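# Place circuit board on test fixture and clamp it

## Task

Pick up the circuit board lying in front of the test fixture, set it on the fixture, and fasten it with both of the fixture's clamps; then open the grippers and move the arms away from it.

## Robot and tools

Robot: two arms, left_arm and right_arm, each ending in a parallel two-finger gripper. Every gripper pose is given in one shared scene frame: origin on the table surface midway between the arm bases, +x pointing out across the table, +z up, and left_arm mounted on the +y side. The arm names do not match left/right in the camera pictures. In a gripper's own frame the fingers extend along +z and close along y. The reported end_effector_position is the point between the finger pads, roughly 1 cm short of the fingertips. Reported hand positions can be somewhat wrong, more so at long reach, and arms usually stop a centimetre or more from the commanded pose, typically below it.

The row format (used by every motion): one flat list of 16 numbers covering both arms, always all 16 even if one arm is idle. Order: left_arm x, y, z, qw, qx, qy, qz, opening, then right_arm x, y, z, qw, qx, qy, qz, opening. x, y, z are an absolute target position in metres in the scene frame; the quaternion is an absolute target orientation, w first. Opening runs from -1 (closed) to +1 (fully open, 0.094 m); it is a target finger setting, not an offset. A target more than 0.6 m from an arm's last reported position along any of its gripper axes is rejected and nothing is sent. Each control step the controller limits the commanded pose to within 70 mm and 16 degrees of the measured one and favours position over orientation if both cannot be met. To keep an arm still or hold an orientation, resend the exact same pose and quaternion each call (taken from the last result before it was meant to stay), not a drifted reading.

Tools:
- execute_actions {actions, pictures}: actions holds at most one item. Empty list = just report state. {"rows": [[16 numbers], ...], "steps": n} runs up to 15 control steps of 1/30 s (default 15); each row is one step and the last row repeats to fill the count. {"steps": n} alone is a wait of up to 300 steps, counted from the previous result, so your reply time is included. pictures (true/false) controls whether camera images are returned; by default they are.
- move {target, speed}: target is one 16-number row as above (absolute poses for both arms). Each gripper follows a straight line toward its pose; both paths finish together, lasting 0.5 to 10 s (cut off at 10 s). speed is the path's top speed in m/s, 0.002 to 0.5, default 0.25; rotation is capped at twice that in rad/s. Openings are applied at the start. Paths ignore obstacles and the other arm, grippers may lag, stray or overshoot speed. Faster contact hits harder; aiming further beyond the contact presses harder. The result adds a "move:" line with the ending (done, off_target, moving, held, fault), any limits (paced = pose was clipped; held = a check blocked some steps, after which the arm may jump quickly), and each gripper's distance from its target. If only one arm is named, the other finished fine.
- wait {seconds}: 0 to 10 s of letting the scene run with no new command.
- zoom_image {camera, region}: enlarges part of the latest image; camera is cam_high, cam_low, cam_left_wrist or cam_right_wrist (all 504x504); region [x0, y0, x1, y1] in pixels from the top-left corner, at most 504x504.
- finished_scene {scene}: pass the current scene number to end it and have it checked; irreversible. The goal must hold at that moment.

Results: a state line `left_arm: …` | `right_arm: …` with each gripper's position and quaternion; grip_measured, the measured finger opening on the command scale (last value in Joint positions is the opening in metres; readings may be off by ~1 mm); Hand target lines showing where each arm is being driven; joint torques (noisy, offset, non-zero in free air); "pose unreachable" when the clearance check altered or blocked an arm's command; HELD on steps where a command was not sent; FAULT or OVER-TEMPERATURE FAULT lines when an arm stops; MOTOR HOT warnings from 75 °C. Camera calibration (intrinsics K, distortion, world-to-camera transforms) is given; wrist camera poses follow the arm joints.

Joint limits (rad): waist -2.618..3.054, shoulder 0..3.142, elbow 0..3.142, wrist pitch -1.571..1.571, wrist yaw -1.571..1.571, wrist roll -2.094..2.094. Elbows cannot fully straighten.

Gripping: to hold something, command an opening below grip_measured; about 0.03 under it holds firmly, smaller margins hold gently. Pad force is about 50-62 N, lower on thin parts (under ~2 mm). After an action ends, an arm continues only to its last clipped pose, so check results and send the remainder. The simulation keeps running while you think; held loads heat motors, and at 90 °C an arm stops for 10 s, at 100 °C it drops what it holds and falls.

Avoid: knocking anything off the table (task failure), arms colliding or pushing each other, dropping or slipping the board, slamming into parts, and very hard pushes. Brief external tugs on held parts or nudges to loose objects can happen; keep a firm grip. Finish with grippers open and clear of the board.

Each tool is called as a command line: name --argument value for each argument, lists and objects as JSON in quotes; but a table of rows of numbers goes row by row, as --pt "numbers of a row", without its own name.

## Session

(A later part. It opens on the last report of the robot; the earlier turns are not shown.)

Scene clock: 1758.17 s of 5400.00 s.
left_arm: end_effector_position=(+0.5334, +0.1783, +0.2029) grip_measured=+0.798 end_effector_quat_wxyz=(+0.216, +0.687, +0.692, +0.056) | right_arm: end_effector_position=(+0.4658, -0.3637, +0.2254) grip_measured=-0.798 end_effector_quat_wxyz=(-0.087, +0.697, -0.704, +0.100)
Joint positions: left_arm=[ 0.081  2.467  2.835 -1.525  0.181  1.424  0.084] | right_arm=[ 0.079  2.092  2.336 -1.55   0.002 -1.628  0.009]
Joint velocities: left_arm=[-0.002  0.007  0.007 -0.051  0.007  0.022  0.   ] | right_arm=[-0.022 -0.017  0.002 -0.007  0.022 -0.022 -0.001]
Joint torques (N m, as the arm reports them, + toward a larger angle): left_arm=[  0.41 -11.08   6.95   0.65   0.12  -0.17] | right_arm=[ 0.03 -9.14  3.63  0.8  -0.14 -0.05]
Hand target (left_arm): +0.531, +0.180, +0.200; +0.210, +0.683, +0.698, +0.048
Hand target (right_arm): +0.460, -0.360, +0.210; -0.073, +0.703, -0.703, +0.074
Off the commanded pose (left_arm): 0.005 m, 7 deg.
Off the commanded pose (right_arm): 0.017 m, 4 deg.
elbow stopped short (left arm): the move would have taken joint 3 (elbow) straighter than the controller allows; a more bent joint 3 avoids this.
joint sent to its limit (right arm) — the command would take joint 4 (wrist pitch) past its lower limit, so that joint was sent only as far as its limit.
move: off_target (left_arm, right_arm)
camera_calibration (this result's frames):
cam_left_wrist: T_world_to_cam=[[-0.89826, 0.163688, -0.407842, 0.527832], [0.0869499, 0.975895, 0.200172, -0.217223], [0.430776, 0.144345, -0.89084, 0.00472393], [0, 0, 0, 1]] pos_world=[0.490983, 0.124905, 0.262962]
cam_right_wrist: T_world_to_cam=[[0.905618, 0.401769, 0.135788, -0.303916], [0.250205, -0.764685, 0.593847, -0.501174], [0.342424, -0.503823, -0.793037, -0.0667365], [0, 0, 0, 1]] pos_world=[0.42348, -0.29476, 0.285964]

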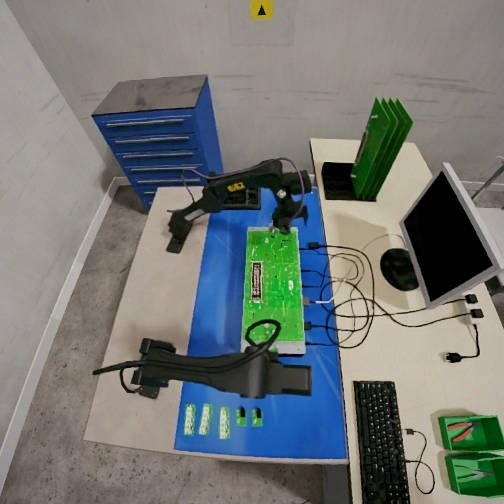

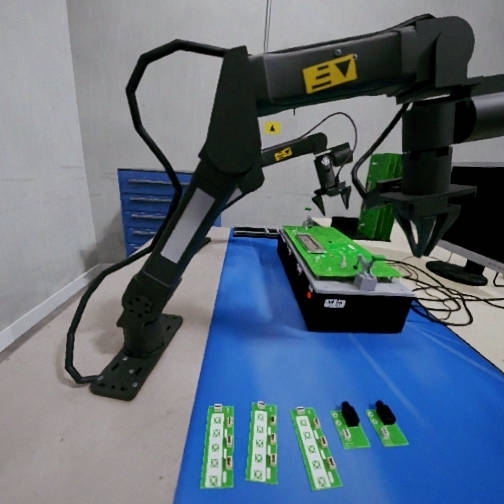

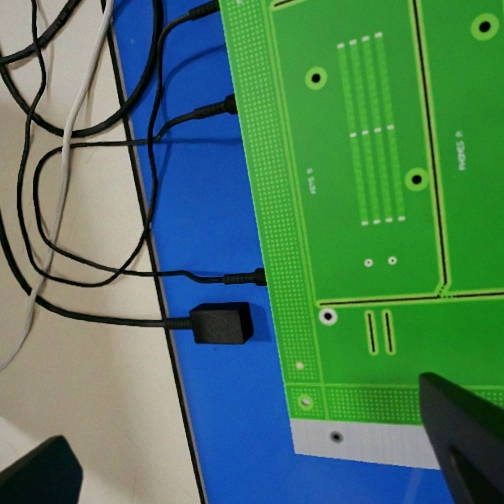

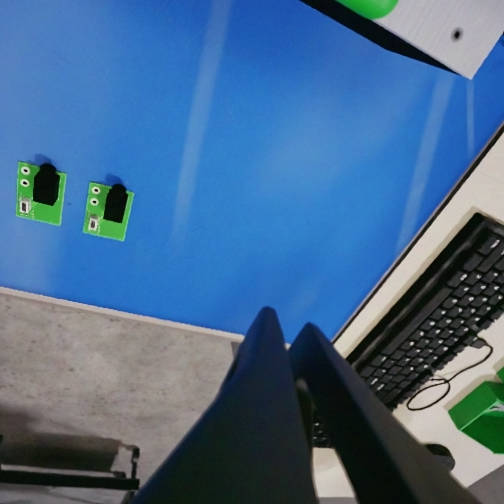

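move --target '[0.50,0.36,0.22,0.25,0.66,0.66,-0.25,-0.9,0.46,-0.36,0.21,-0.07,0.70,-0.70,0.07,-0.8]' --speed 0.12

move --target '[0.50,0.33,0.11,0.354,0.612,0.612,-0.354,-0.9,0.46,-0.36,0.21,-0.07,0.70,-0.70,0.07,-0.8]' --speed 0.08

Scene clock: 1778.97 s of 5400.00 s.
left_arm: end_effector_position=(+0.5027, +0.3652, +0.2119) grip_measured=-0.898 end_effector_quat_wxyz=(+0.369, +0.599, +0.708, -0.059) | right_arm: end_effector_position=(+0.4658, -0.3637, +0.2254) grip_measured=-0.798 end_effector_quat_wxyz=(-0.087, +0.697, -0.704, +0.100)
Joint positions: left_arm=[ 0.621  2.398  2.615 -1.534  0.731  1.746  0.005] | right_arm=[ 0.079  2.092  2.336 -1.55   0.002 -1.628  0.009]
Joint velocities: left_arm=[ 0.012 -0.017 -0.017  0.022 -0.022 -0.007 -0.001] | right_arm=[ 0.012  0.002 -0.002  0.007 -0.066  0.051 -0.   ]
Joint torques (N m, as the arm reports them, + toward a larger angle): left_arm=[  0.17 -13.05   4.77   0.39   0.65  -0.01] | right_arm=[ 0.02 -9.14  3.62  0.81 -0.14 -0.05]
Hand target (left_arm): +0.496, +0.360, +0.219; +0.375, +0.597, +0.706, -0.070
Hand target (right_arm): +0.460, -0.360, +0.210; -0.073, +0.703, -0.703, +0.074
Off the commanded pose (left_arm): 0.010 m, 27 deg; orientation clipped at the last step of the last action.
Off the commanded pose (right_arm): 0.017 m, 4 deg.
joint sent to its limit (left arm) — the command would take joint 4 (wrist pitch) past its lower limit, so that joint was sent only as far as its limit.
joint sent to its limit (right arm) — the command would take joint 4 (wrist pitch) past its lower limit, so that joint was sent only as far as its limit.
After step 90, 14.73 s passed at rest.
move: off_target (left_arm, right_arm); limits=paced
camera_calibration (this result's frames):
cam_left_wrist: T_world_to_cam=[[-0.875271, -0.0911286, -0.474969, 0.568992], [0.00943127, 0.978685, -0.205152, -0.274939], [0.48354, -0.184044, -0.855755, 0.0849929], [0, 0, 0, 1]] pos_world=[0.459518, 0.336573, 0.286582]
cam_right_wrist: T_world_to_cam=[[0.905618, 0.401769, 0.135788, -0.303916], [0.250205, -0.764685, 0.593847, -0.501174], [0.342424, -0.503823, -0.793037, -0.0667365], [0, 0, 0, 1]] pos_world=[0.42348, -0.29476, 0.285964]

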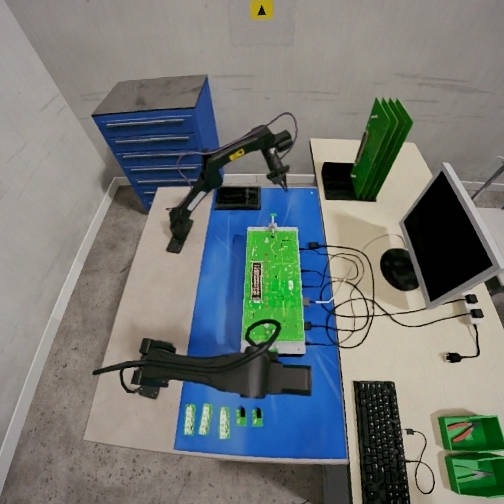

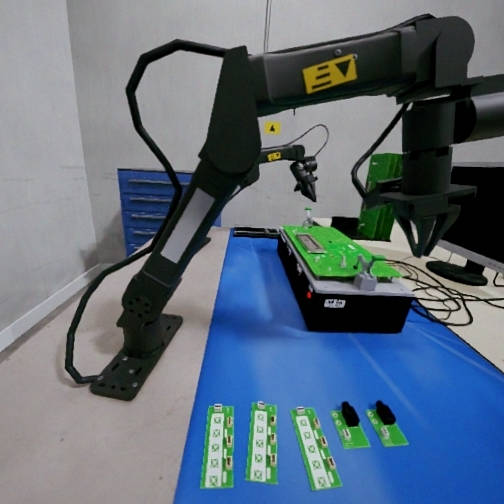

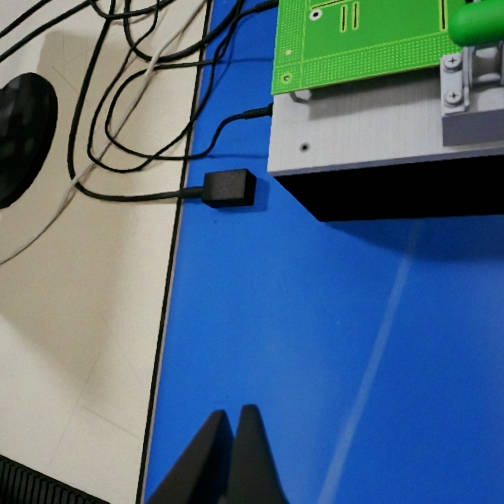

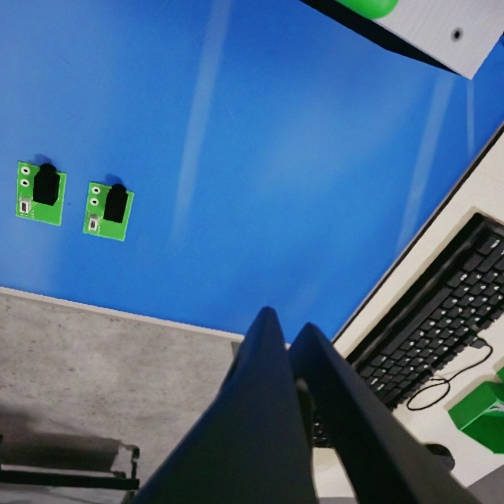

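Scene clock: 1783.20 s of 5400.00 s.
left_arm: end_effector_position=(+0.5028, +0.3337, +0.1188) grip_measured=-0.898 end_effector_quat_wxyz=(+0.418, +0.582, +0.663, -0.214) | right_arm: end_effector_position=(+0.4658, -0.3637, +0.2254) grip_measured=-0.798 end_effector_quat_wxyz=(-0.087, +0.697, -0.704, +0.100)
Joint positions: left_arm=[ 0.621  2.58   2.455 -1.538  0.976  1.929  0.005] | right_arm=[ 0.079  2.092  2.336 -1.55   0.002 -1.628  0.009]
Joint velocities: left_arm=[-0.017 -0.002  0.002 -0.037 -0.066  0.081 -0.   ] | right_arm=[ 0.012  0.002  0.002  0.007  0.007 -0.066 -0.   ]
Joint torques (N m, as the arm reports them, + toward a larger angle): left_arm=[ -0.05 -11.36   4.78  -0.14   0.86   0.01] | right_arm=[ 0.02 -9.14  3.62  0.81 -0.14 -0.05]
Hand target (left_arm): +0.499, +0.329, +0.109; +0.418, +0.571, +0.665, -0.239
Hand target (right_arm): +0.460, -0.360, +0.210; -0.073, +0.703, -0.703, +0.074
Off the commanded pose (left_arm): 0.010 m, 19 deg; orientation clipped at the last step of the last action.
Off the commanded pose (right_arm): 0.017 m, 4 deg.
joint sent to its limit (left arm) — the command would take joint 4 (wrist pitch) past its lower limit, so that joint was sent only as far as its limit.
joint sent to its limit (right arm) — the command would take joint 4 (wrist pitch) past its lower limit, so that joint was sent only as far as its limit.
move: off_target (left_arm, right_arm); limits=paced
camera_calibration (this result's frames):
cam_left_wrist: T_world_to_cam=[[-0.924776, -0.0909063, -0.369494, 0.534244], [0.109938, 0.865799, -0.488166, -0.242452], [0.364285, -0.492066, -0.790676, 0.154423], [0, 0, 0, 1]] pos_world=[0.464457, 0.334467, 0.201141]
cam_right_wrist: T_world_to_cam=[[0.905618, 0.401769, 0.135788, -0.303916], [0.250205, -0.764685, 0.593847, -0.501174], [0.342424, -0.503823, -0.793037, -0.0667365], [0, 0, 0, 1]] pos_world=[0.42348, -0.29476, 0.285964]

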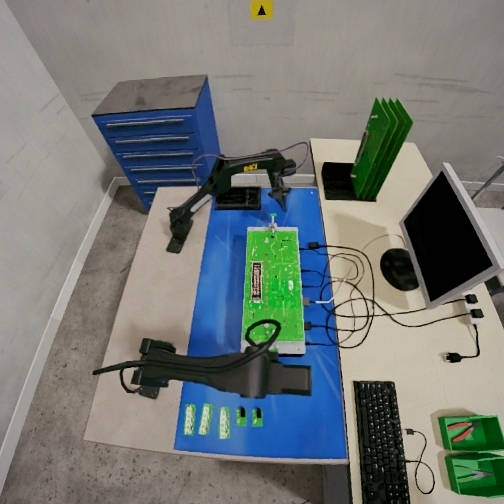

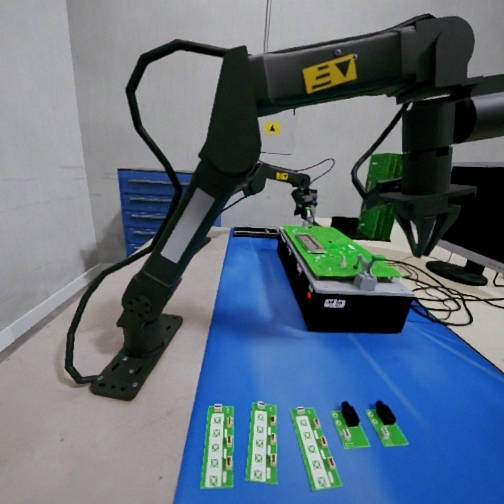

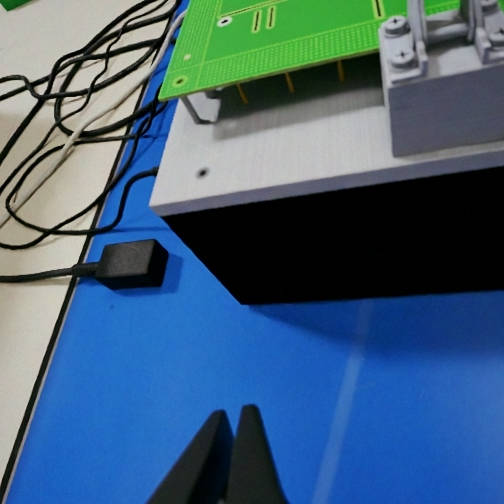

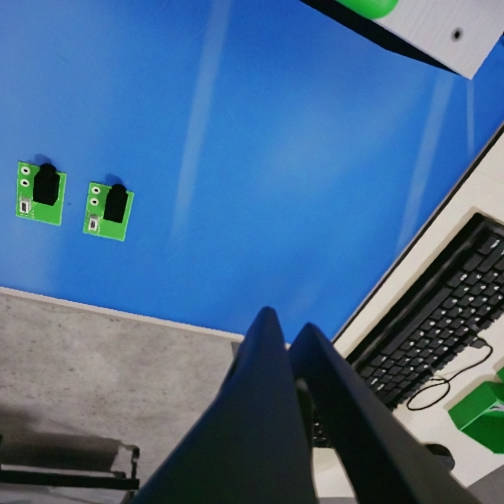

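zoom_image --camera "cam_left_wrist" --region '[140,50,280,150]'

Region (140, 50, 280, 150) of cam_left_wrist's 504x504 image, scaled by 3.600, with more detail than that image has; it fills the top 360 rows of this view, and the rest is white.

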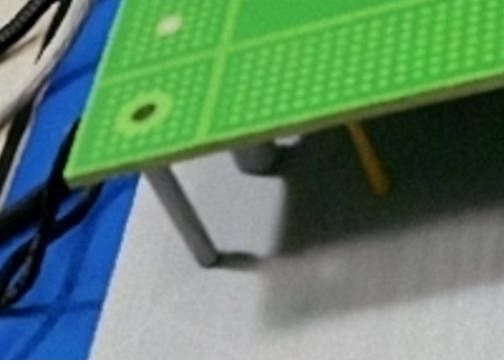

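move --target '[0.46,0.35,0.22,0.12,0.70,0.70,0,-0.3,0.46,-0.36,0.21,-0.07,0.70,-0.70,0.07,-0.8]' --speed 0.1

move --target '[0.427,0.165,0.21,0.12,0.70,0.70,-0.03,-0.3,0.46,-0.36,0.21,-0.07,0.70,-0.70,0.07,-0.8]' --speed 0.1

move --target '[0.427,0.165,0.125,0.07,0.70,0.70,-0.07,-0.3,0.46,-0.36,0.21,-0.07,0.70,-0.70,0.07,-0.8]' --speed 0.04

Scene clock: 1797.13 s of 5400.00 s.
left_arm: end_effector_position=(+0.4672, +0.3540, +0.2155) grip_measured=-0.302 end_effector_quat_wxyz=(+0.165, +0.693, +0.699, +0.065) | right_arm: end_effector_position=(+0.4658, -0.3637, +0.2254) grip_measured=-0.798 end_effector_quat_wxyz=(-0.087, +0.697, -0.704, +0.100)
Joint positions: left_arm=[ 0.459  2.205  2.455 -1.538  0.221  1.806  0.033] | right_arm=[ 0.079  2.092  2.336 -1.55   0.002 -1.628  0.009]
Joint velocities: left_arm=[-0.002 -0.017 -0.007 -0.007 -0.051  0.022 -0.001] | right_arm=[ 0.017 -0.007  0.012 -0.051  0.037  0.022 -0.   ]
Joint torques (N m, as the arm reports them, + toward a larger angle): left_arm=[ -0.77 -11.67   5.37   0.46   0.2   -0.11] | right_arm=[ 0.03 -9.14  3.63  0.8  -0.14 -0.05]
Hand target (left_arm): +0.461, +0.350, +0.221; +0.162, +0.692, +0.701, +0.063
Hand target (right_arm): +0.460, -0.360, +0.210; -0.073, +0.704, -0.703, +0.074
Off the commanded pose (left_arm): 0.009 m, 9 deg.
Off the commanded pose (right_arm): 0.017 m, 4 deg.
joint sent to its limit (left arm) — the command would take joint 4 (wrist pitch) past its lower limit, so that joint was sent only as far as its limit.
joint sent to its limit (right arm) — the command would take joint 4 (wrist pitch) past its lower limit, so that joint was sent only as far as its limit.
After step 90, 6.60 s passed at rest.
move: off_target (left_arm, right_arm)
camera_calibration (this result's frames):
cam_left_wrist: T_world_to_cam=[[-0.923072, 0.184707, -0.337373, 0.433642], [0.089991, 0.956514, 0.277458, -0.396657], [0.373951, 0.225754, -0.899553, 0.0187096], [0, 0, 0, 1]] pos_world=[0.428982, 0.295087, 0.273185]
cam_right_wrist: T_world_to_cam=[[0.905471, 0.402116, 0.135741, -0.30371], [0.250491, -0.764534, 0.593921, -0.501269], [0.342604, -0.503776, -0.792989, -0.0668138], [0, 0, 0, 1]] pos_world=[0.423455, -0.294769, 0.285957]

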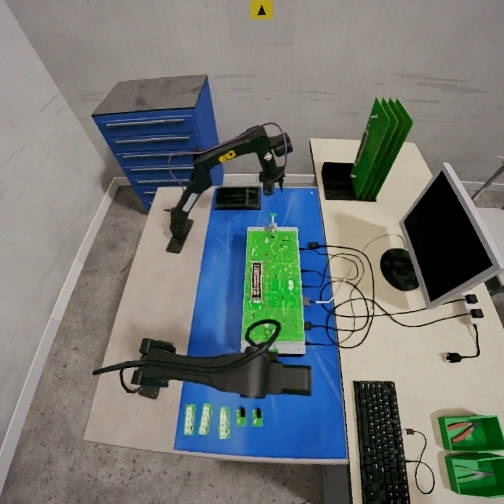

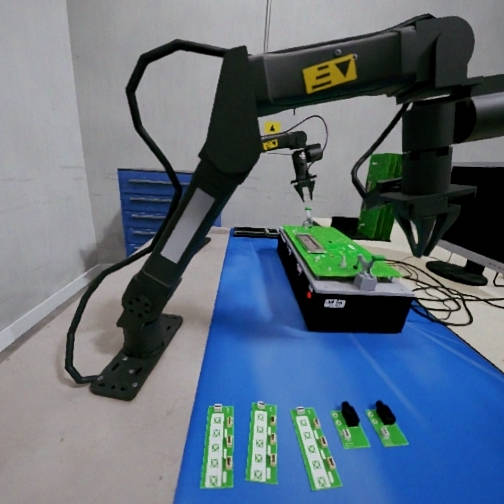

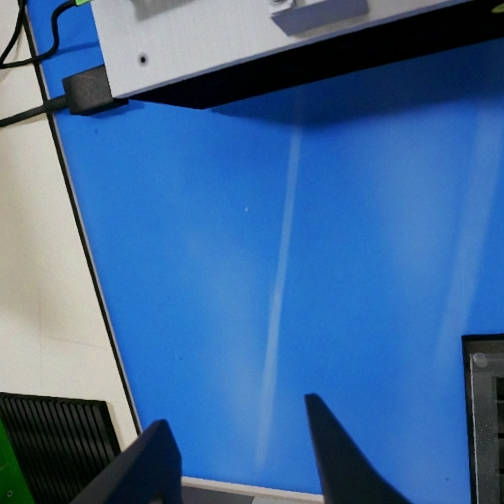

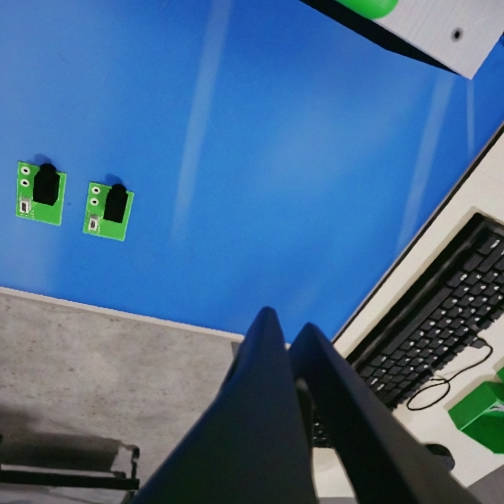

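Scene clock: 1799.50 s of 5400.00 s.
left_arm: end_effector_position=(+0.4399, +0.1632, +0.2055) grip_measured=-0.302 end_effector_quat_wxyz=(+0.141, +0.703, +0.696, -0.014) | right_arm: end_effector_position=(+0.4658, -0.3637, +0.2254) grip_measured=-0.798 end_effector_quat_wxyz=(-0.087, +0.697, -0.704, +0.100)
Joint positions: left_arm=[ 0.028  2.129  2.309 -1.535  0.189  1.406  0.033] | right_arm=[ 0.079  2.092  2.336 -1.55   0.002 -1.628  0.009]
Joint velocities: left_arm=[-0.002  0.007 -0.007 -0.007  0.037 -0.066 -0.001] | right_arm=[-0.007 -0.002 -0.002  0.022 -0.022 -0.037  0.   ]
Joint torques (N m, as the arm reports them, + toward a larger angle): left_arm=[ -0.06 -11.6    5.     0.33   0.2   -0.11] | right_arm=[ 0.03 -9.14  3.62  0.8  -0.14 -0.04]
Hand target (left_arm): +0.431, +0.163, +0.209; +0.137, +0.700, +0.701, -0.021
Hand target (right_arm): +0.460, -0.360, +0.210; -0.073, +0.703, -0.703, +0.074
Off the commanded pose (left_arm): 0.014 m, 3 deg.
Off the commanded pose (right_arm): 0.017 m, 4 deg.
joint sent to its limit (left arm) — the command would take joint 4 (wrist pitch) past its lower limit, so that joint was sent only as far as its limit.
joint sent to its limit (right arm) — the command would take joint 4 (wrist pitch) past its lower limit, so that joint was sent only as far as its limit.
move: off_target (left_arm, right_arm)
camera_calibration (this result's frames):
cam_left_wrist: T_world_to_cam=[[-0.954628, 0.203567, -0.217361, 0.426416], [0.163848, 0.968513, 0.187447, -0.224933], [0.248675, 0.143328, -0.957924, 0.143588], [0, 0, 0, 1]] pos_world=[0.408217, 0.110466, 0.272396]
cam_right_wrist: T_world_to_cam=[[0.905471, 0.402116, 0.135741, -0.30371], [0.250491, -0.764534, 0.593921, -0.501269], [0.342604, -0.503776, -0.792989, -0.0668138], [0, 0, 0, 1]] pos_world=[0.423455, -0.294769, 0.285957]

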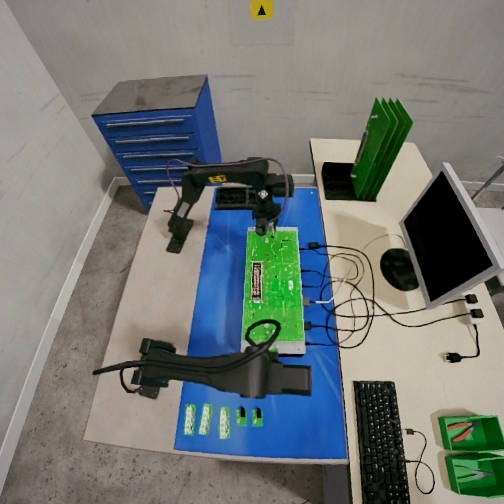

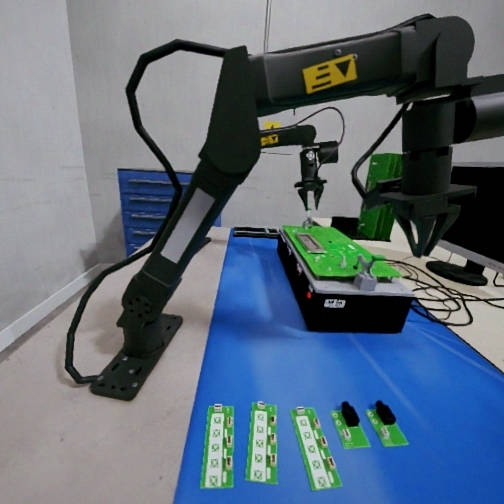

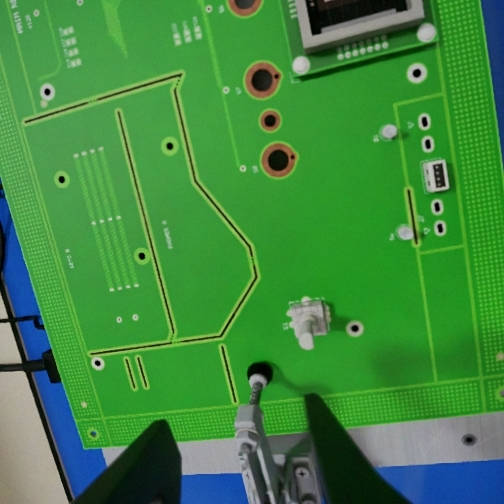

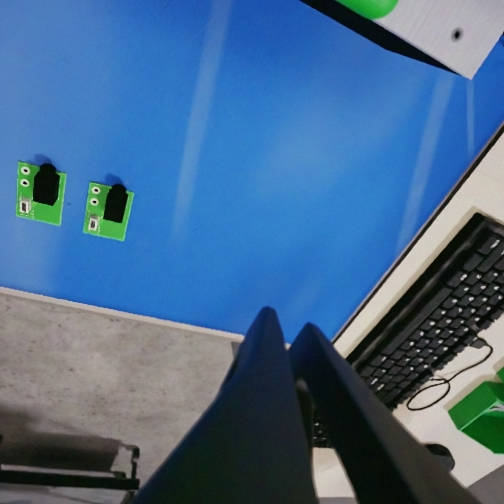

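Scene clock: 1802.00 s of 5400.00 s.
left_arm: end_effector_position=(+0.4301, +0.1613, +0.1456) grip_measured=-0.302 end_effector_quat_wxyz=(+0.098, +0.705, +0.700, -0.057) | right_arm: end_effector_position=(+0.4658, -0.3637, +0.2254) grip_measured=-0.798 end_effector_quat_wxyz=(-0.087, +0.697, -0.704, +0.100)
Joint positions: left_arm=[ 0.028  2.146  2.101 -1.435  0.209  1.414  0.033] | right_arm=[ 0.079  2.092  2.336 -1.55   0.002 -1.628  0.009]
Joint velocities: left_arm=[-0.017 -0.007 -0.002 -0.095 -0.007  0.022 -0.   ] | right_arm=[-0.012  0.002 -0.022 -0.051 -0.022  0.051  0.   ]
Joint torques (N m, as the arm reports them, + toward a larger angle): left_arm=[ 0.55 -7.93  4.73  0.27  0.09 -0.08] | right_arm=[ 0.02 -9.14  3.63  0.81 -0.14 -0.04]
Hand target (left_arm): +0.426, +0.165, +0.125; +0.071, +0.704, +0.703, -0.072
Hand target (right_arm): +0.460, -0.360, +0.210; -0.073, +0.703, -0.703, +0.074
Off the commanded pose (left_arm): 0.021 m, 4 deg.
Off the commanded pose (right_arm): 0.017 m, 4 deg.
joint sent to its limit (right arm) — the command would take joint 4 (wrist pitch) past its lower limit, so that joint was sent only as far as its limit.
move: off_target (left_arm, right_arm)
camera_calibration (this result's frames):
cam_left_wrist: T_world_to_cam=[[-0.971958, 0.213693, -0.0981474, 0.392953], [0.195725, 0.966499, 0.166046, -0.220503], [0.130342, 0.14218, -0.981222, 0.143325], [0, 0, 0, 1]] pos_world=[0.406411, 0.108767, 0.215815]
cam_right_wrist: T_world_to_cam=[[0.905471, 0.402116, 0.135741, -0.30371], [0.250491, -0.764534, 0.593921, -0.501269], [0.342604, -0.503776, -0.792989, -0.0668138], [0, 0, 0, 1]] pos_world=[0.423455, -0.294769, 0.285957]

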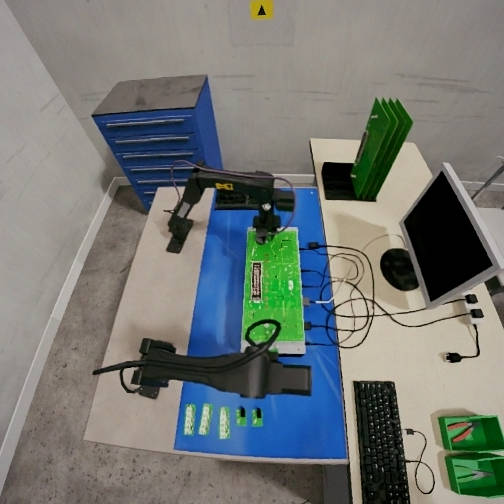

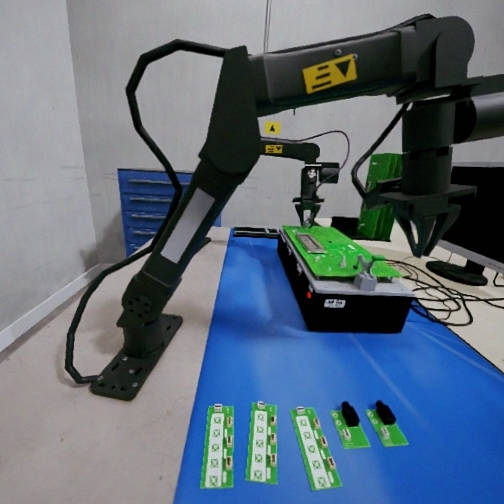

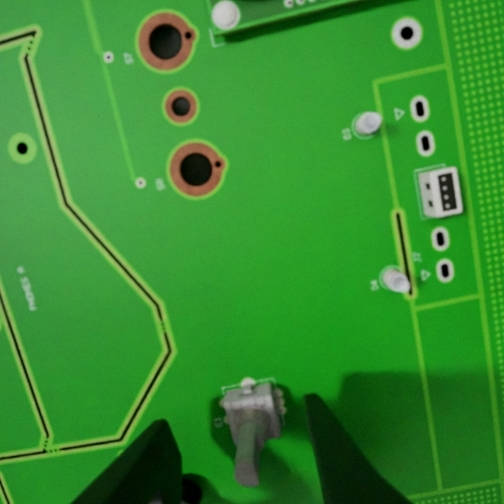

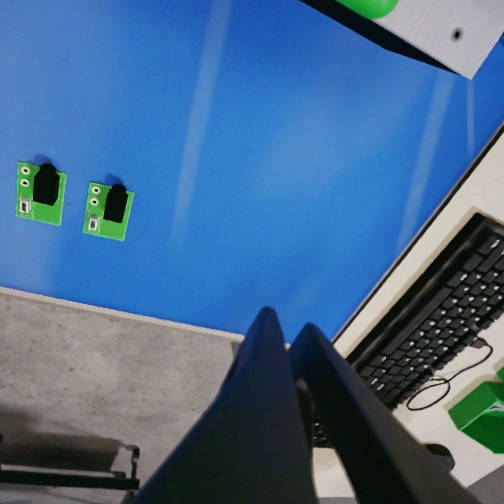

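move --target '[0.42,0.163,0.152,0.07,0.70,0.70,-0.07,-0.4,0.46,-0.36,0.21,-0.07,0.70,-0.70,0.07,-0.8]' --speed 0.03

move --target '[0.42,0.163,0.122,0.07,0.70,0.70,-0.07,-0.4,0.46,-0.36,0.21,-0.07,0.70,-0.70,0.07,-0.8]' --speed 0.03

move --target '[0.422,0.163,0.127,0.07,0.70,0.70,-0.07,-0.85,0.46,-0.36,0.21,-0.07,0.70,-0.70,0.07,-0.8]' --speed 0.03

move --target '[0.422,0.163,0.153,0.07,0.70,0.70,-0.07,-0.85,0.46,-0.36,0.21,-0.07,0.70,-0.70,0.07,-0.8]' --speed 0.02

Scene clock: 1811.67 s of 5400.00 s.
left_arm: end_effector_position=(+0.4207, +0.1646, +0.1597) grip_measured=-0.398 end_effector_quat_wxyz=(+0.084, +0.705, +0.702, -0.061) | right_arm: end_effector_position=(+0.4658, -0.3637, +0.2254) grip_measured=-0.798 end_effector_quat_wxyz=(-0.087, +0.697, -0.704, +0.100)
Joint positions: left_arm=[ 0.028  2.146  2.162 -1.522  0.198  1.414  0.028] | right_arm=[ 0.079  2.092  2.336 -1.55   0.002 -1.628  0.009]
Joint velocities: left_arm=[-0.007 -0.002  0.002  0.007  0.051 -0.051  0.   ] | right_arm=[-0.007  0.002  0.007 -0.037  0.037 -0.007 -0.   ]
Joint torques (N m, as the arm reports them, + toward a larger angle): left_arm=[-0.54 -8.04  7.53  0.16  0.14 -0.09] | right_arm=[ 0.03 -9.14  3.62  0.8  -0.14 -0.04]
Hand target (left_arm): +0.420, +0.163, +0.152; +0.071, +0.704, +0.704, -0.070
Hand target (right_arm): +0.460, -0.360, +0.210; -0.073, +0.703, -0.703, +0.074
Off the commanded pose (left_arm): 0.008 m, 2 deg.
Off the commanded pose (right_arm): 0.017 m, 4 deg.
joint sent to its limit (right arm) — the command would take joint 4 (wrist pitch) past its lower limit, so that joint was sent only as far as its limit.
After step 90, 5.23 s passed at rest.
move: off_target (right_arm)
camera_calibration (this result's frames):
cam_left_wrist: T_world_to_cam=[[-0.974201, 0.214118, -0.0713108, 0.381032], [0.199084, 0.964178, 0.175291, -0.226747], [0.106289, 0.156572, -0.981931, 0.165798], [0, 0, 0, 1]] pos_world=[0.398721, 0.111079, 0.229721]
cam_right_wrist: T_world_to_cam=[[0.905471, 0.402116, 0.135741, -0.30371], [0.250491, -0.764534, 0.593921, -0.501269], [0.342604, -0.503776, -0.792989, -0.0668138], [0, 0, 0, 1]] pos_world=[0.423455, -0.294769, 0.285957]

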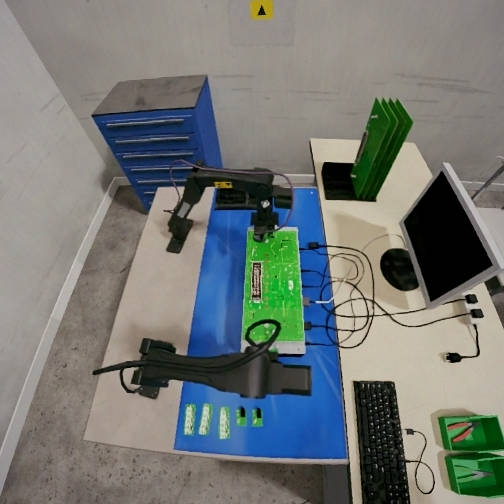

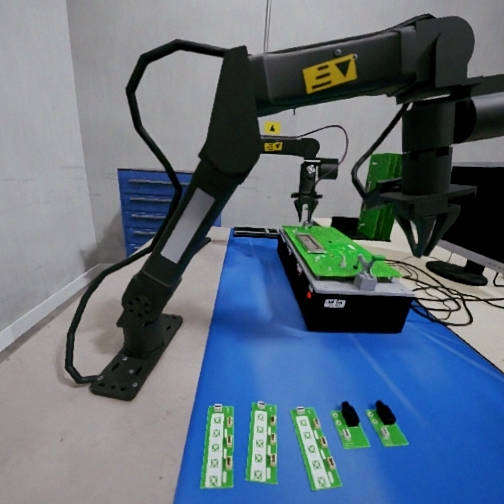

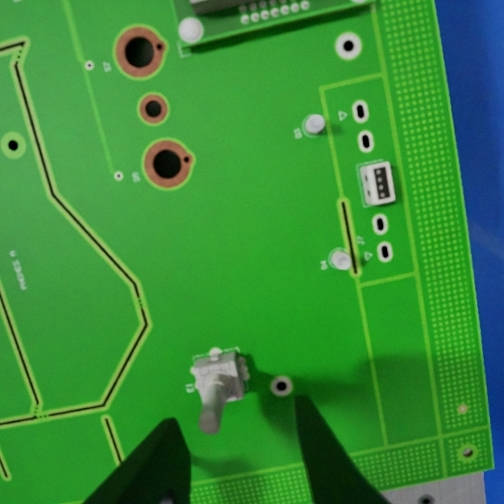

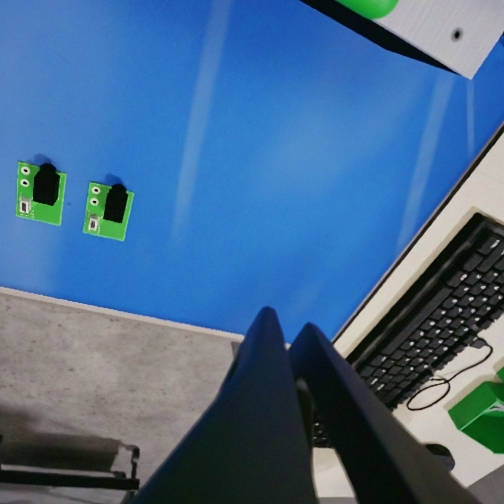

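Scene clock: 1813.17 s of 5400.00 s.
left_arm: end_effector_position=(+0.4213, +0.1645, +0.1342) grip_measured=-0.399 end_effector_quat_wxyz=(+0.078, +0.704, +0.703, -0.065) | right_arm: end_effector_position=(+0.4658, -0.3637, +0.2254) grip_measured=-0.798 end_effector_quat_wxyz=(-0.087, +0.697, -0.704, +0.100)
Joint positions: left_arm=[ 0.028  2.14   2.051 -1.431  0.198  1.414  0.028] | right_arm=[ 0.079  2.092  2.336 -1.55   0.002 -1.628  0.009]
Joint velocities: left_arm=[-0.022 -0.017  0.012  0.007  0.037 -0.037 -0.   ] | right_arm=[-0.027 -0.007  0.012 -0.037  0.037 -0.037 -0.001]
Joint torques (N m, as the arm reports them, + toward a larger angle): left_arm=[-0.36 -9.59  3.71  0.4   0.14 -0.04] | right_arm=[ 0.02 -9.13  3.63  0.8  -0.14 -0.04]
Hand target (left_arm): +0.419, +0.163, +0.122; +0.070, +0.704, +0.703, -0.071
Hand target (right_arm): +0.460, -0.360, +0.210; -0.073, +0.703, -0.703, +0.074
Off the commanded pose (left_arm): 0.012 m, 1 deg.
Off the commanded pose (right_arm): 0.017 m, 4 deg.
joint sent to its limit (right arm) — the command would take joint 4 (wrist pitch) past its lower limit, so that joint was sent only as far as its limit.
move: off_target (left_arm, right_arm)
camera_calibration (this result's frames):
cam_left_wrist: T_world_to_cam=[[-0.975119, 0.21426, -0.0568727, 0.378289], [0.201589, 0.963789, 0.174565, -0.223198], [0.0922157, 0.158757, -0.983002, 0.146392], [0, 0, 0, 1]] pos_world=[0.400372, 0.110823, 0.20438]
cam_right_wrist: T_world_to_cam=[[0.905471, 0.402116, 0.135741, -0.30371], [0.250491, -0.764534, 0.593921, -0.501269], [0.342604, -0.503776, -0.792989, -0.0668138], [0, 0, 0, 1]] pos_world=[0.423455, -0.294769, 0.285957]

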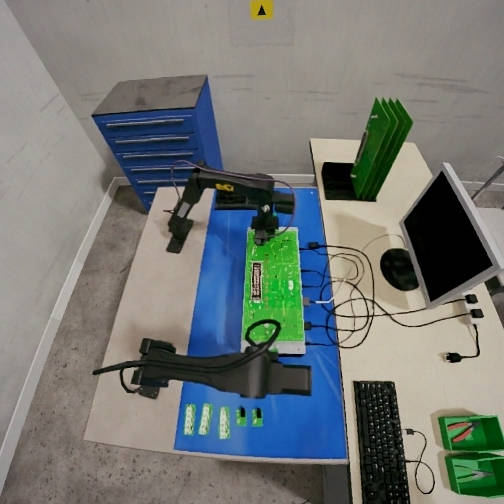

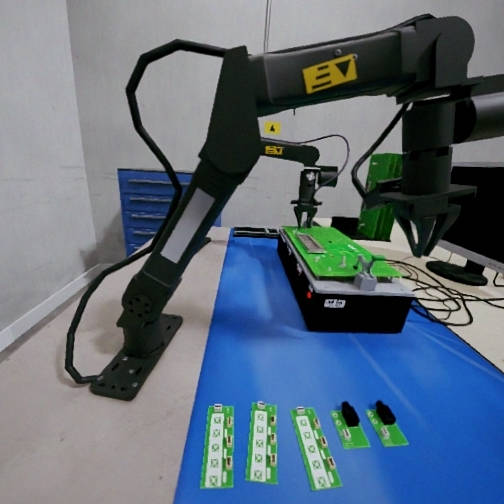

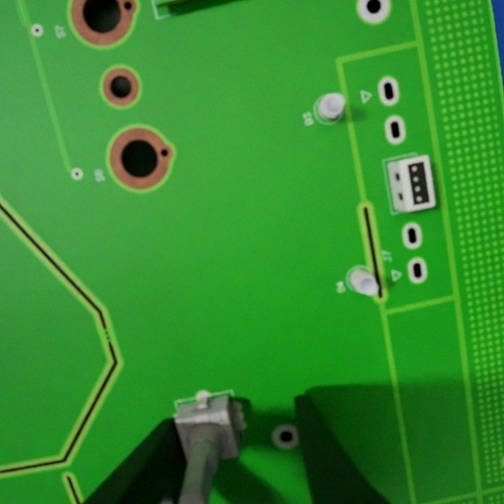

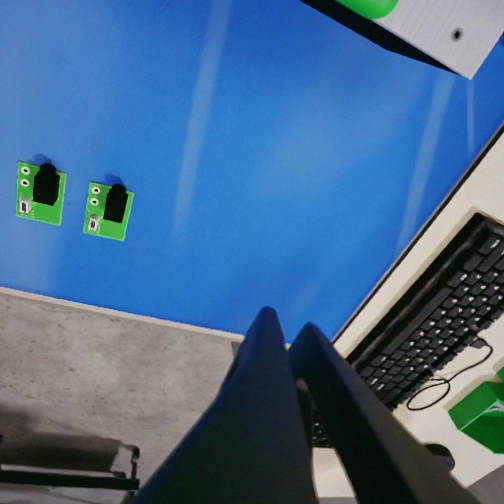

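Scene clock: 1814.53 s of 5400.00 s.
left_arm: end_effector_position=(+0.4249, +0.1649, +0.1342) grip_measured=-0.763 end_effector_quat_wxyz=(+0.083, +0.704, +0.702, -0.060) | right_arm: end_effector_position=(+0.4658, -0.3637, +0.2254) grip_measured=-0.798 end_effector_quat_wxyz=(-0.087, +0.697, -0.704, +0.100)
Joint positions: left_arm=[ 0.029  2.14   2.051 -1.417  0.195  1.414  0.011] | right_arm=[ 0.079  2.092  2.336 -1.55   0.002 -1.628  0.009]
Joint velocities: left_arm=[ 0.017 -0.017  0.017  0.022 -0.037  0.007 -0.002] | right_arm=[ 0.012  0.002 -0.007  0.007  0.007  0.007 -0.001]
Joint torques (N m, as the arm reports them, + toward a larger angle): left_arm=[-0.33 -8.67  6.6   0.12  0.18 -0.04] | right_arm=[ 0.04 -9.14  3.63  0.81 -0.14 -0.04]
Hand target (left_arm): +0.422, +0.163, +0.127; +0.071, +0.704, +0.704, -0.070
Hand target (right_arm): +0.460, -0.360, +0.210; -0.073, +0.703, -0.703, +0.074
Off the commanded pose (left_arm): 0.008 m, 2 deg.
Off the commanded pose (right_arm): 0.017 m, 4 deg.
joint sent to its limit (right arm) — the command would take joint 4 (wrist pitch) past its lower limit, so that joint was sent only as far as its limit.
move: off_target (right_arm)
camera_calibration (this result's frames):
cam_left_wrist: T_world_to_cam=[[-0.974401, 0.213403, -0.0707181, 0.383406], [0.198109, 0.963764, 0.178641, -0.223365], [0.106278, 0.160058, -0.98137, 0.139666], [0, 0, 0, 1]] pos_world=[0.402998, 0.111097, 0.20408]
cam_right_wrist: T_world_to_cam=[[0.905471, 0.402116, 0.135741, -0.30371], [0.250491, -0.764534, 0.593921, -0.501269], [0.342604, -0.503776, -0.792989, -0.0668138], [0, 0, 0, 1]] pos_world=[0.423455, -0.294769, 0.285957]

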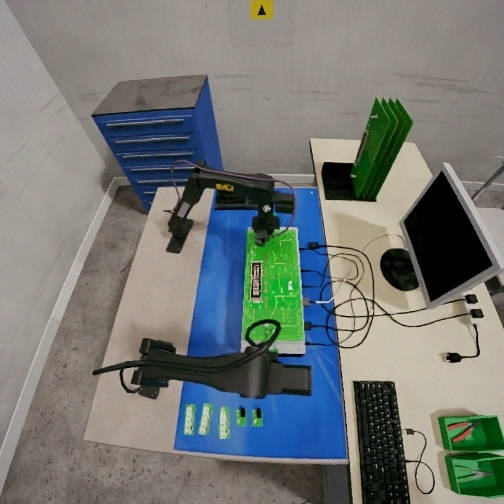

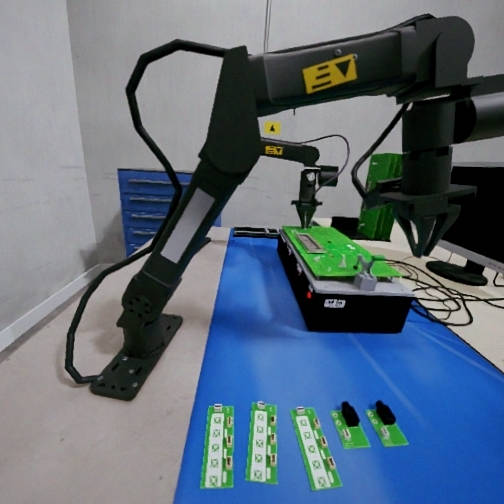

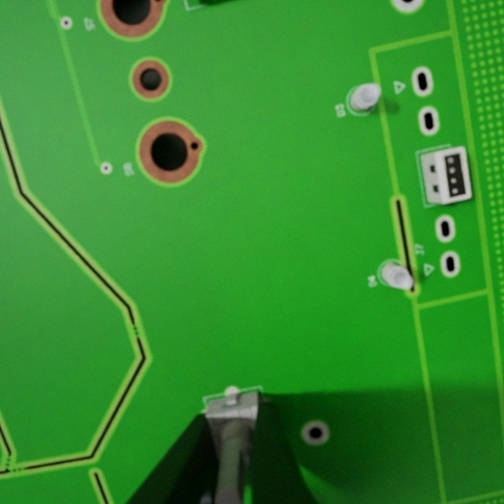

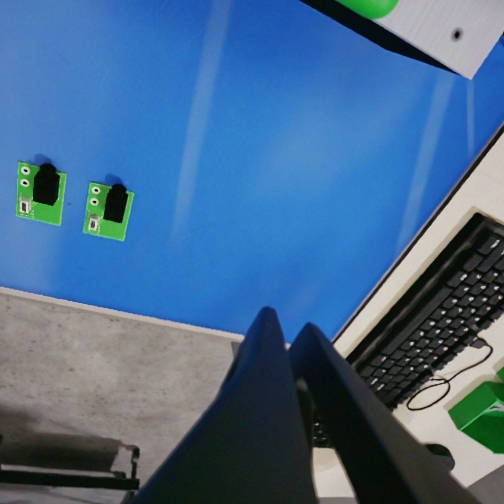

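Scene clock: 1816.47 s of 5400.00 s.
left_arm: end_effector_position=(+0.4239, +0.1648, +0.1498) grip_measured=-0.762 end_effector_quat_wxyz=(+0.073, +0.703, +0.705, -0.066) | right_arm: end_effector_position=(+0.4658, -0.3637, +0.2254) grip_measured=-0.798 end_effector_quat_wxyz=(-0.087, +0.697, -0.704, +0.100)
Joint positions: left_arm=[ 0.028  2.181  2.18  -1.528  0.192  1.409  0.011] | right_arm=[ 0.079  2.092  2.336 -1.55   0.002 -1.628  0.009]
Joint velocities: left_arm=[-0.017  0.007  0.007 -0.11  -0.007  0.051  0.   ] | right_arm=[ 0.012  0.002  0.002  0.037  0.051 -0.022  0.   ]
Joint torques (N m, as the arm reports them, + toward a larger angle): left_arm=[-0.39 -9.85  8.05  0.01  0.2   0.  ] | right_arm=[ 0.03 -9.13  3.62  0.8  -0.14 -0.04]
Hand target (left_arm): +0.422, +0.163, +0.153; +0.071, +0.704, +0.704, -0.070
Hand target (right_arm): +0.460, -0.360, +0.210; -0.073, +0.703, -0.703, +0.074
Off the commanded pose (left_arm): 0.004 m, 1 deg.
Off the commanded pose (right_arm): 0.017 m, 4 deg.
joint sent to its limit (right arm) — the command would take joint 4 (wrist pitch) past its lower limit, so that joint was sent only as far as its limit.
move: off_target (right_arm)
camera_calibration (this result's frames):
cam_left_wrist: T_world_to_cam=[[-0.976482, 0.210363, -0.0472193, 0.381376], [0.198875, 0.963446, 0.179499, -0.226256], [0.0832533, 0.165887, -0.982624, 0.164076], [0, 0, 0, 1]] pos_world=[0.403744, 0.11054, 0.219847]
cam_right_wrist: T_world_to_cam=[[0.905471, 0.402116, 0.135741, -0.30371], [0.250491, -0.764534, 0.593921, -0.501269], [0.342604, -0.503776, -0.792989, -0.0668138], [0, 0, 0, 1]] pos_world=[0.423455, -0.294769, 0.285957]

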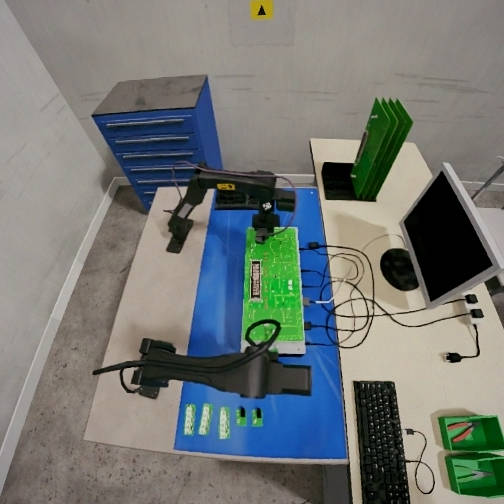

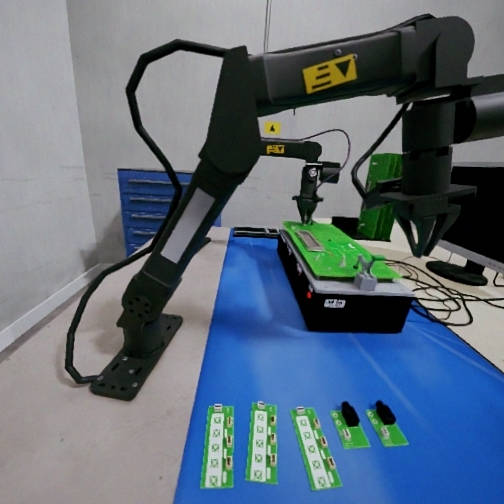

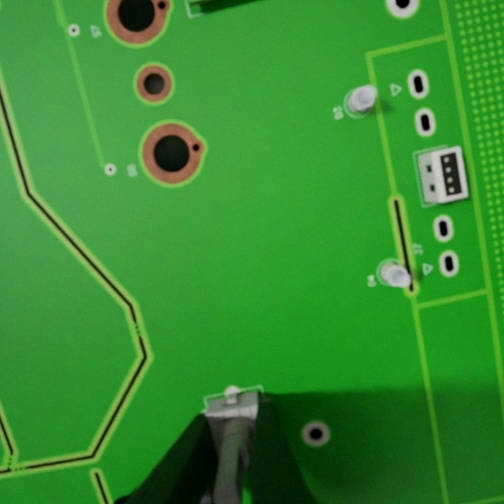

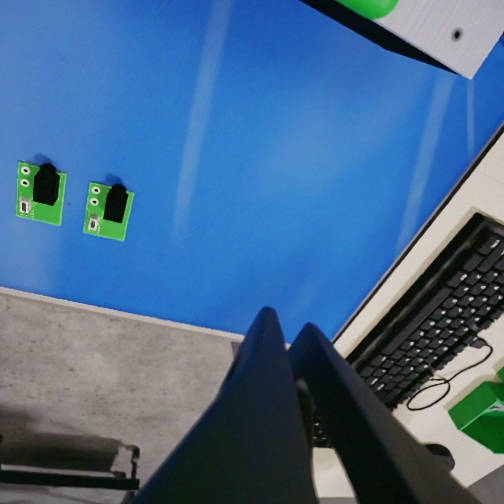

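move --target '[0.432,0.163,0.153,0.07,0.70,0.70,-0.07,-0.85,0.46,-0.36,0.21,-0.07,0.70,-0.70,0.07,-0.8]' --speed 0.01

Scene clock: 1824.37 s of 5400.00 s.
left_arm: end_effector_position=(+0.4294, +0.1639, +0.1500) grip_measured=-0.762 end_effector_quat_wxyz=(+0.074, +0.703, +0.704, -0.064) | right_arm: end_effector_position=(+0.4658, -0.3637, +0.2254) grip_measured=-0.798 end_effector_quat_wxyz=(-0.087, +0.697, -0.704, +0.100)
Joint positions: left_arm=[ 0.027  2.209  2.227 -1.544  0.192  1.409  0.011] | right_arm=[ 0.079  2.092  2.336 -1.55   0.002 -1.628  0.009]
Joint velocities: left_arm=[-0.017  0.007 -0.012 -0.022  0.037 -0.007  0.001] | right_arm=[-0.012  0.007 -0.007 -0.037  0.007  0.037 -0.002]
Joint torques (N m, as the arm reports them, + toward a larger angle): left_arm=[ 0.39 -9.92  7.96  0.09  0.17 -0.02] | right_arm=[ 0.03 -9.14  3.63  0.8  -0.14 -0.05]
Hand target (left_arm): +0.432, +0.163, +0.153; +0.078, +0.703, +0.704, -0.065
Hand target (right_arm): +0.460, -0.360, +0.210; -0.073, +0.703, -0.703, +0.074
Off the commanded pose (left_arm): 0.004 m, 1 deg.
Off the commanded pose (right_arm): 0.017 m, 4 deg.
joint sent to its limit (left arm) — the command would take joint 4 (wrist pitch) past its lower limit, so that joint was sent only as far as its limit.
joint sent to its limit (right arm) — the command would take joint 4 (wrist pitch) past its lower limit, so that joint was sent only as far as its limit.
After step 90, 1.23 s passed at rest.
move: off_target (right_arm)
camera_calibration (this result's frames):
cam_left_wrist: T_world_to_cam=[[-0.976275, 0.21072, -0.0498384, 0.387168], [0.198715, 0.963316, 0.180376, -0.226555], [0.0860188, 0.166193, -0.982334, 0.162607], [0, 0, 0, 1]] pos_world=[0.409015, 0.109636, 0.219895]
cam_right_wrist: T_world_to_cam=[[0.905471, 0.402116, 0.135741, -0.30371], [0.250491, -0.764534, 0.593921, -0.501269], [0.342604, -0.503776, -0.792989, -0.0668138], [0, 0, 0, 1]] pos_world=[0.423455, -0.294769, 0.285957]

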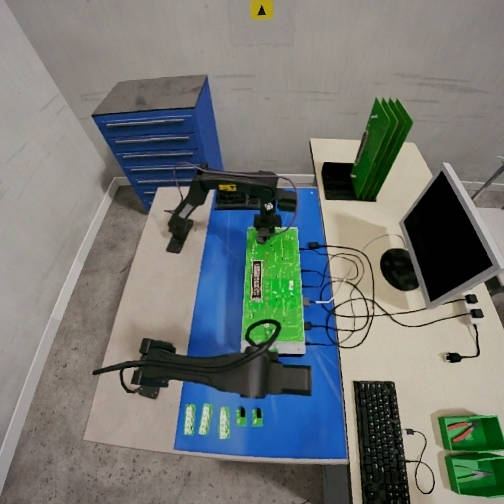

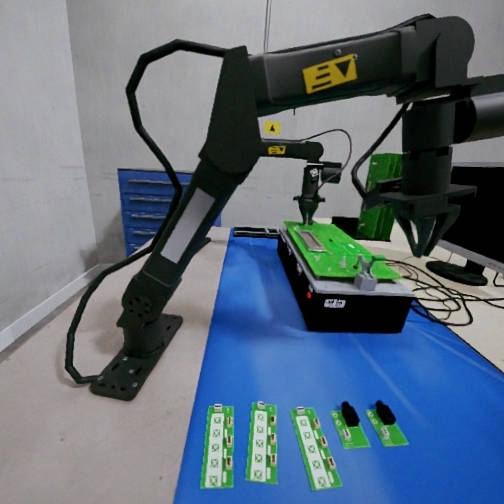

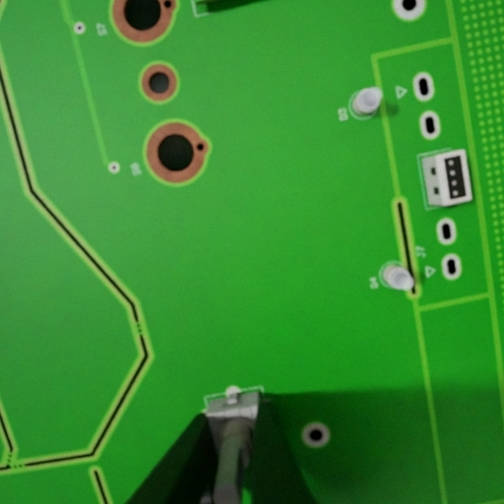

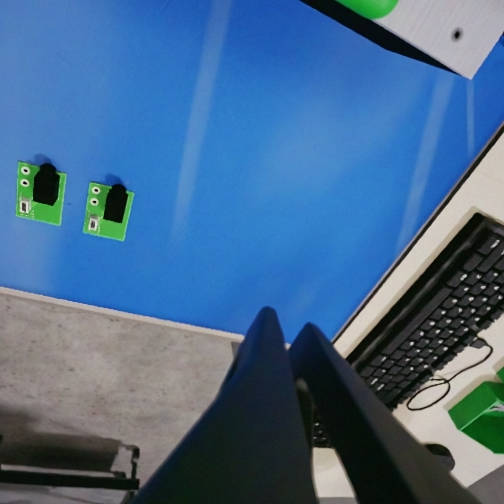

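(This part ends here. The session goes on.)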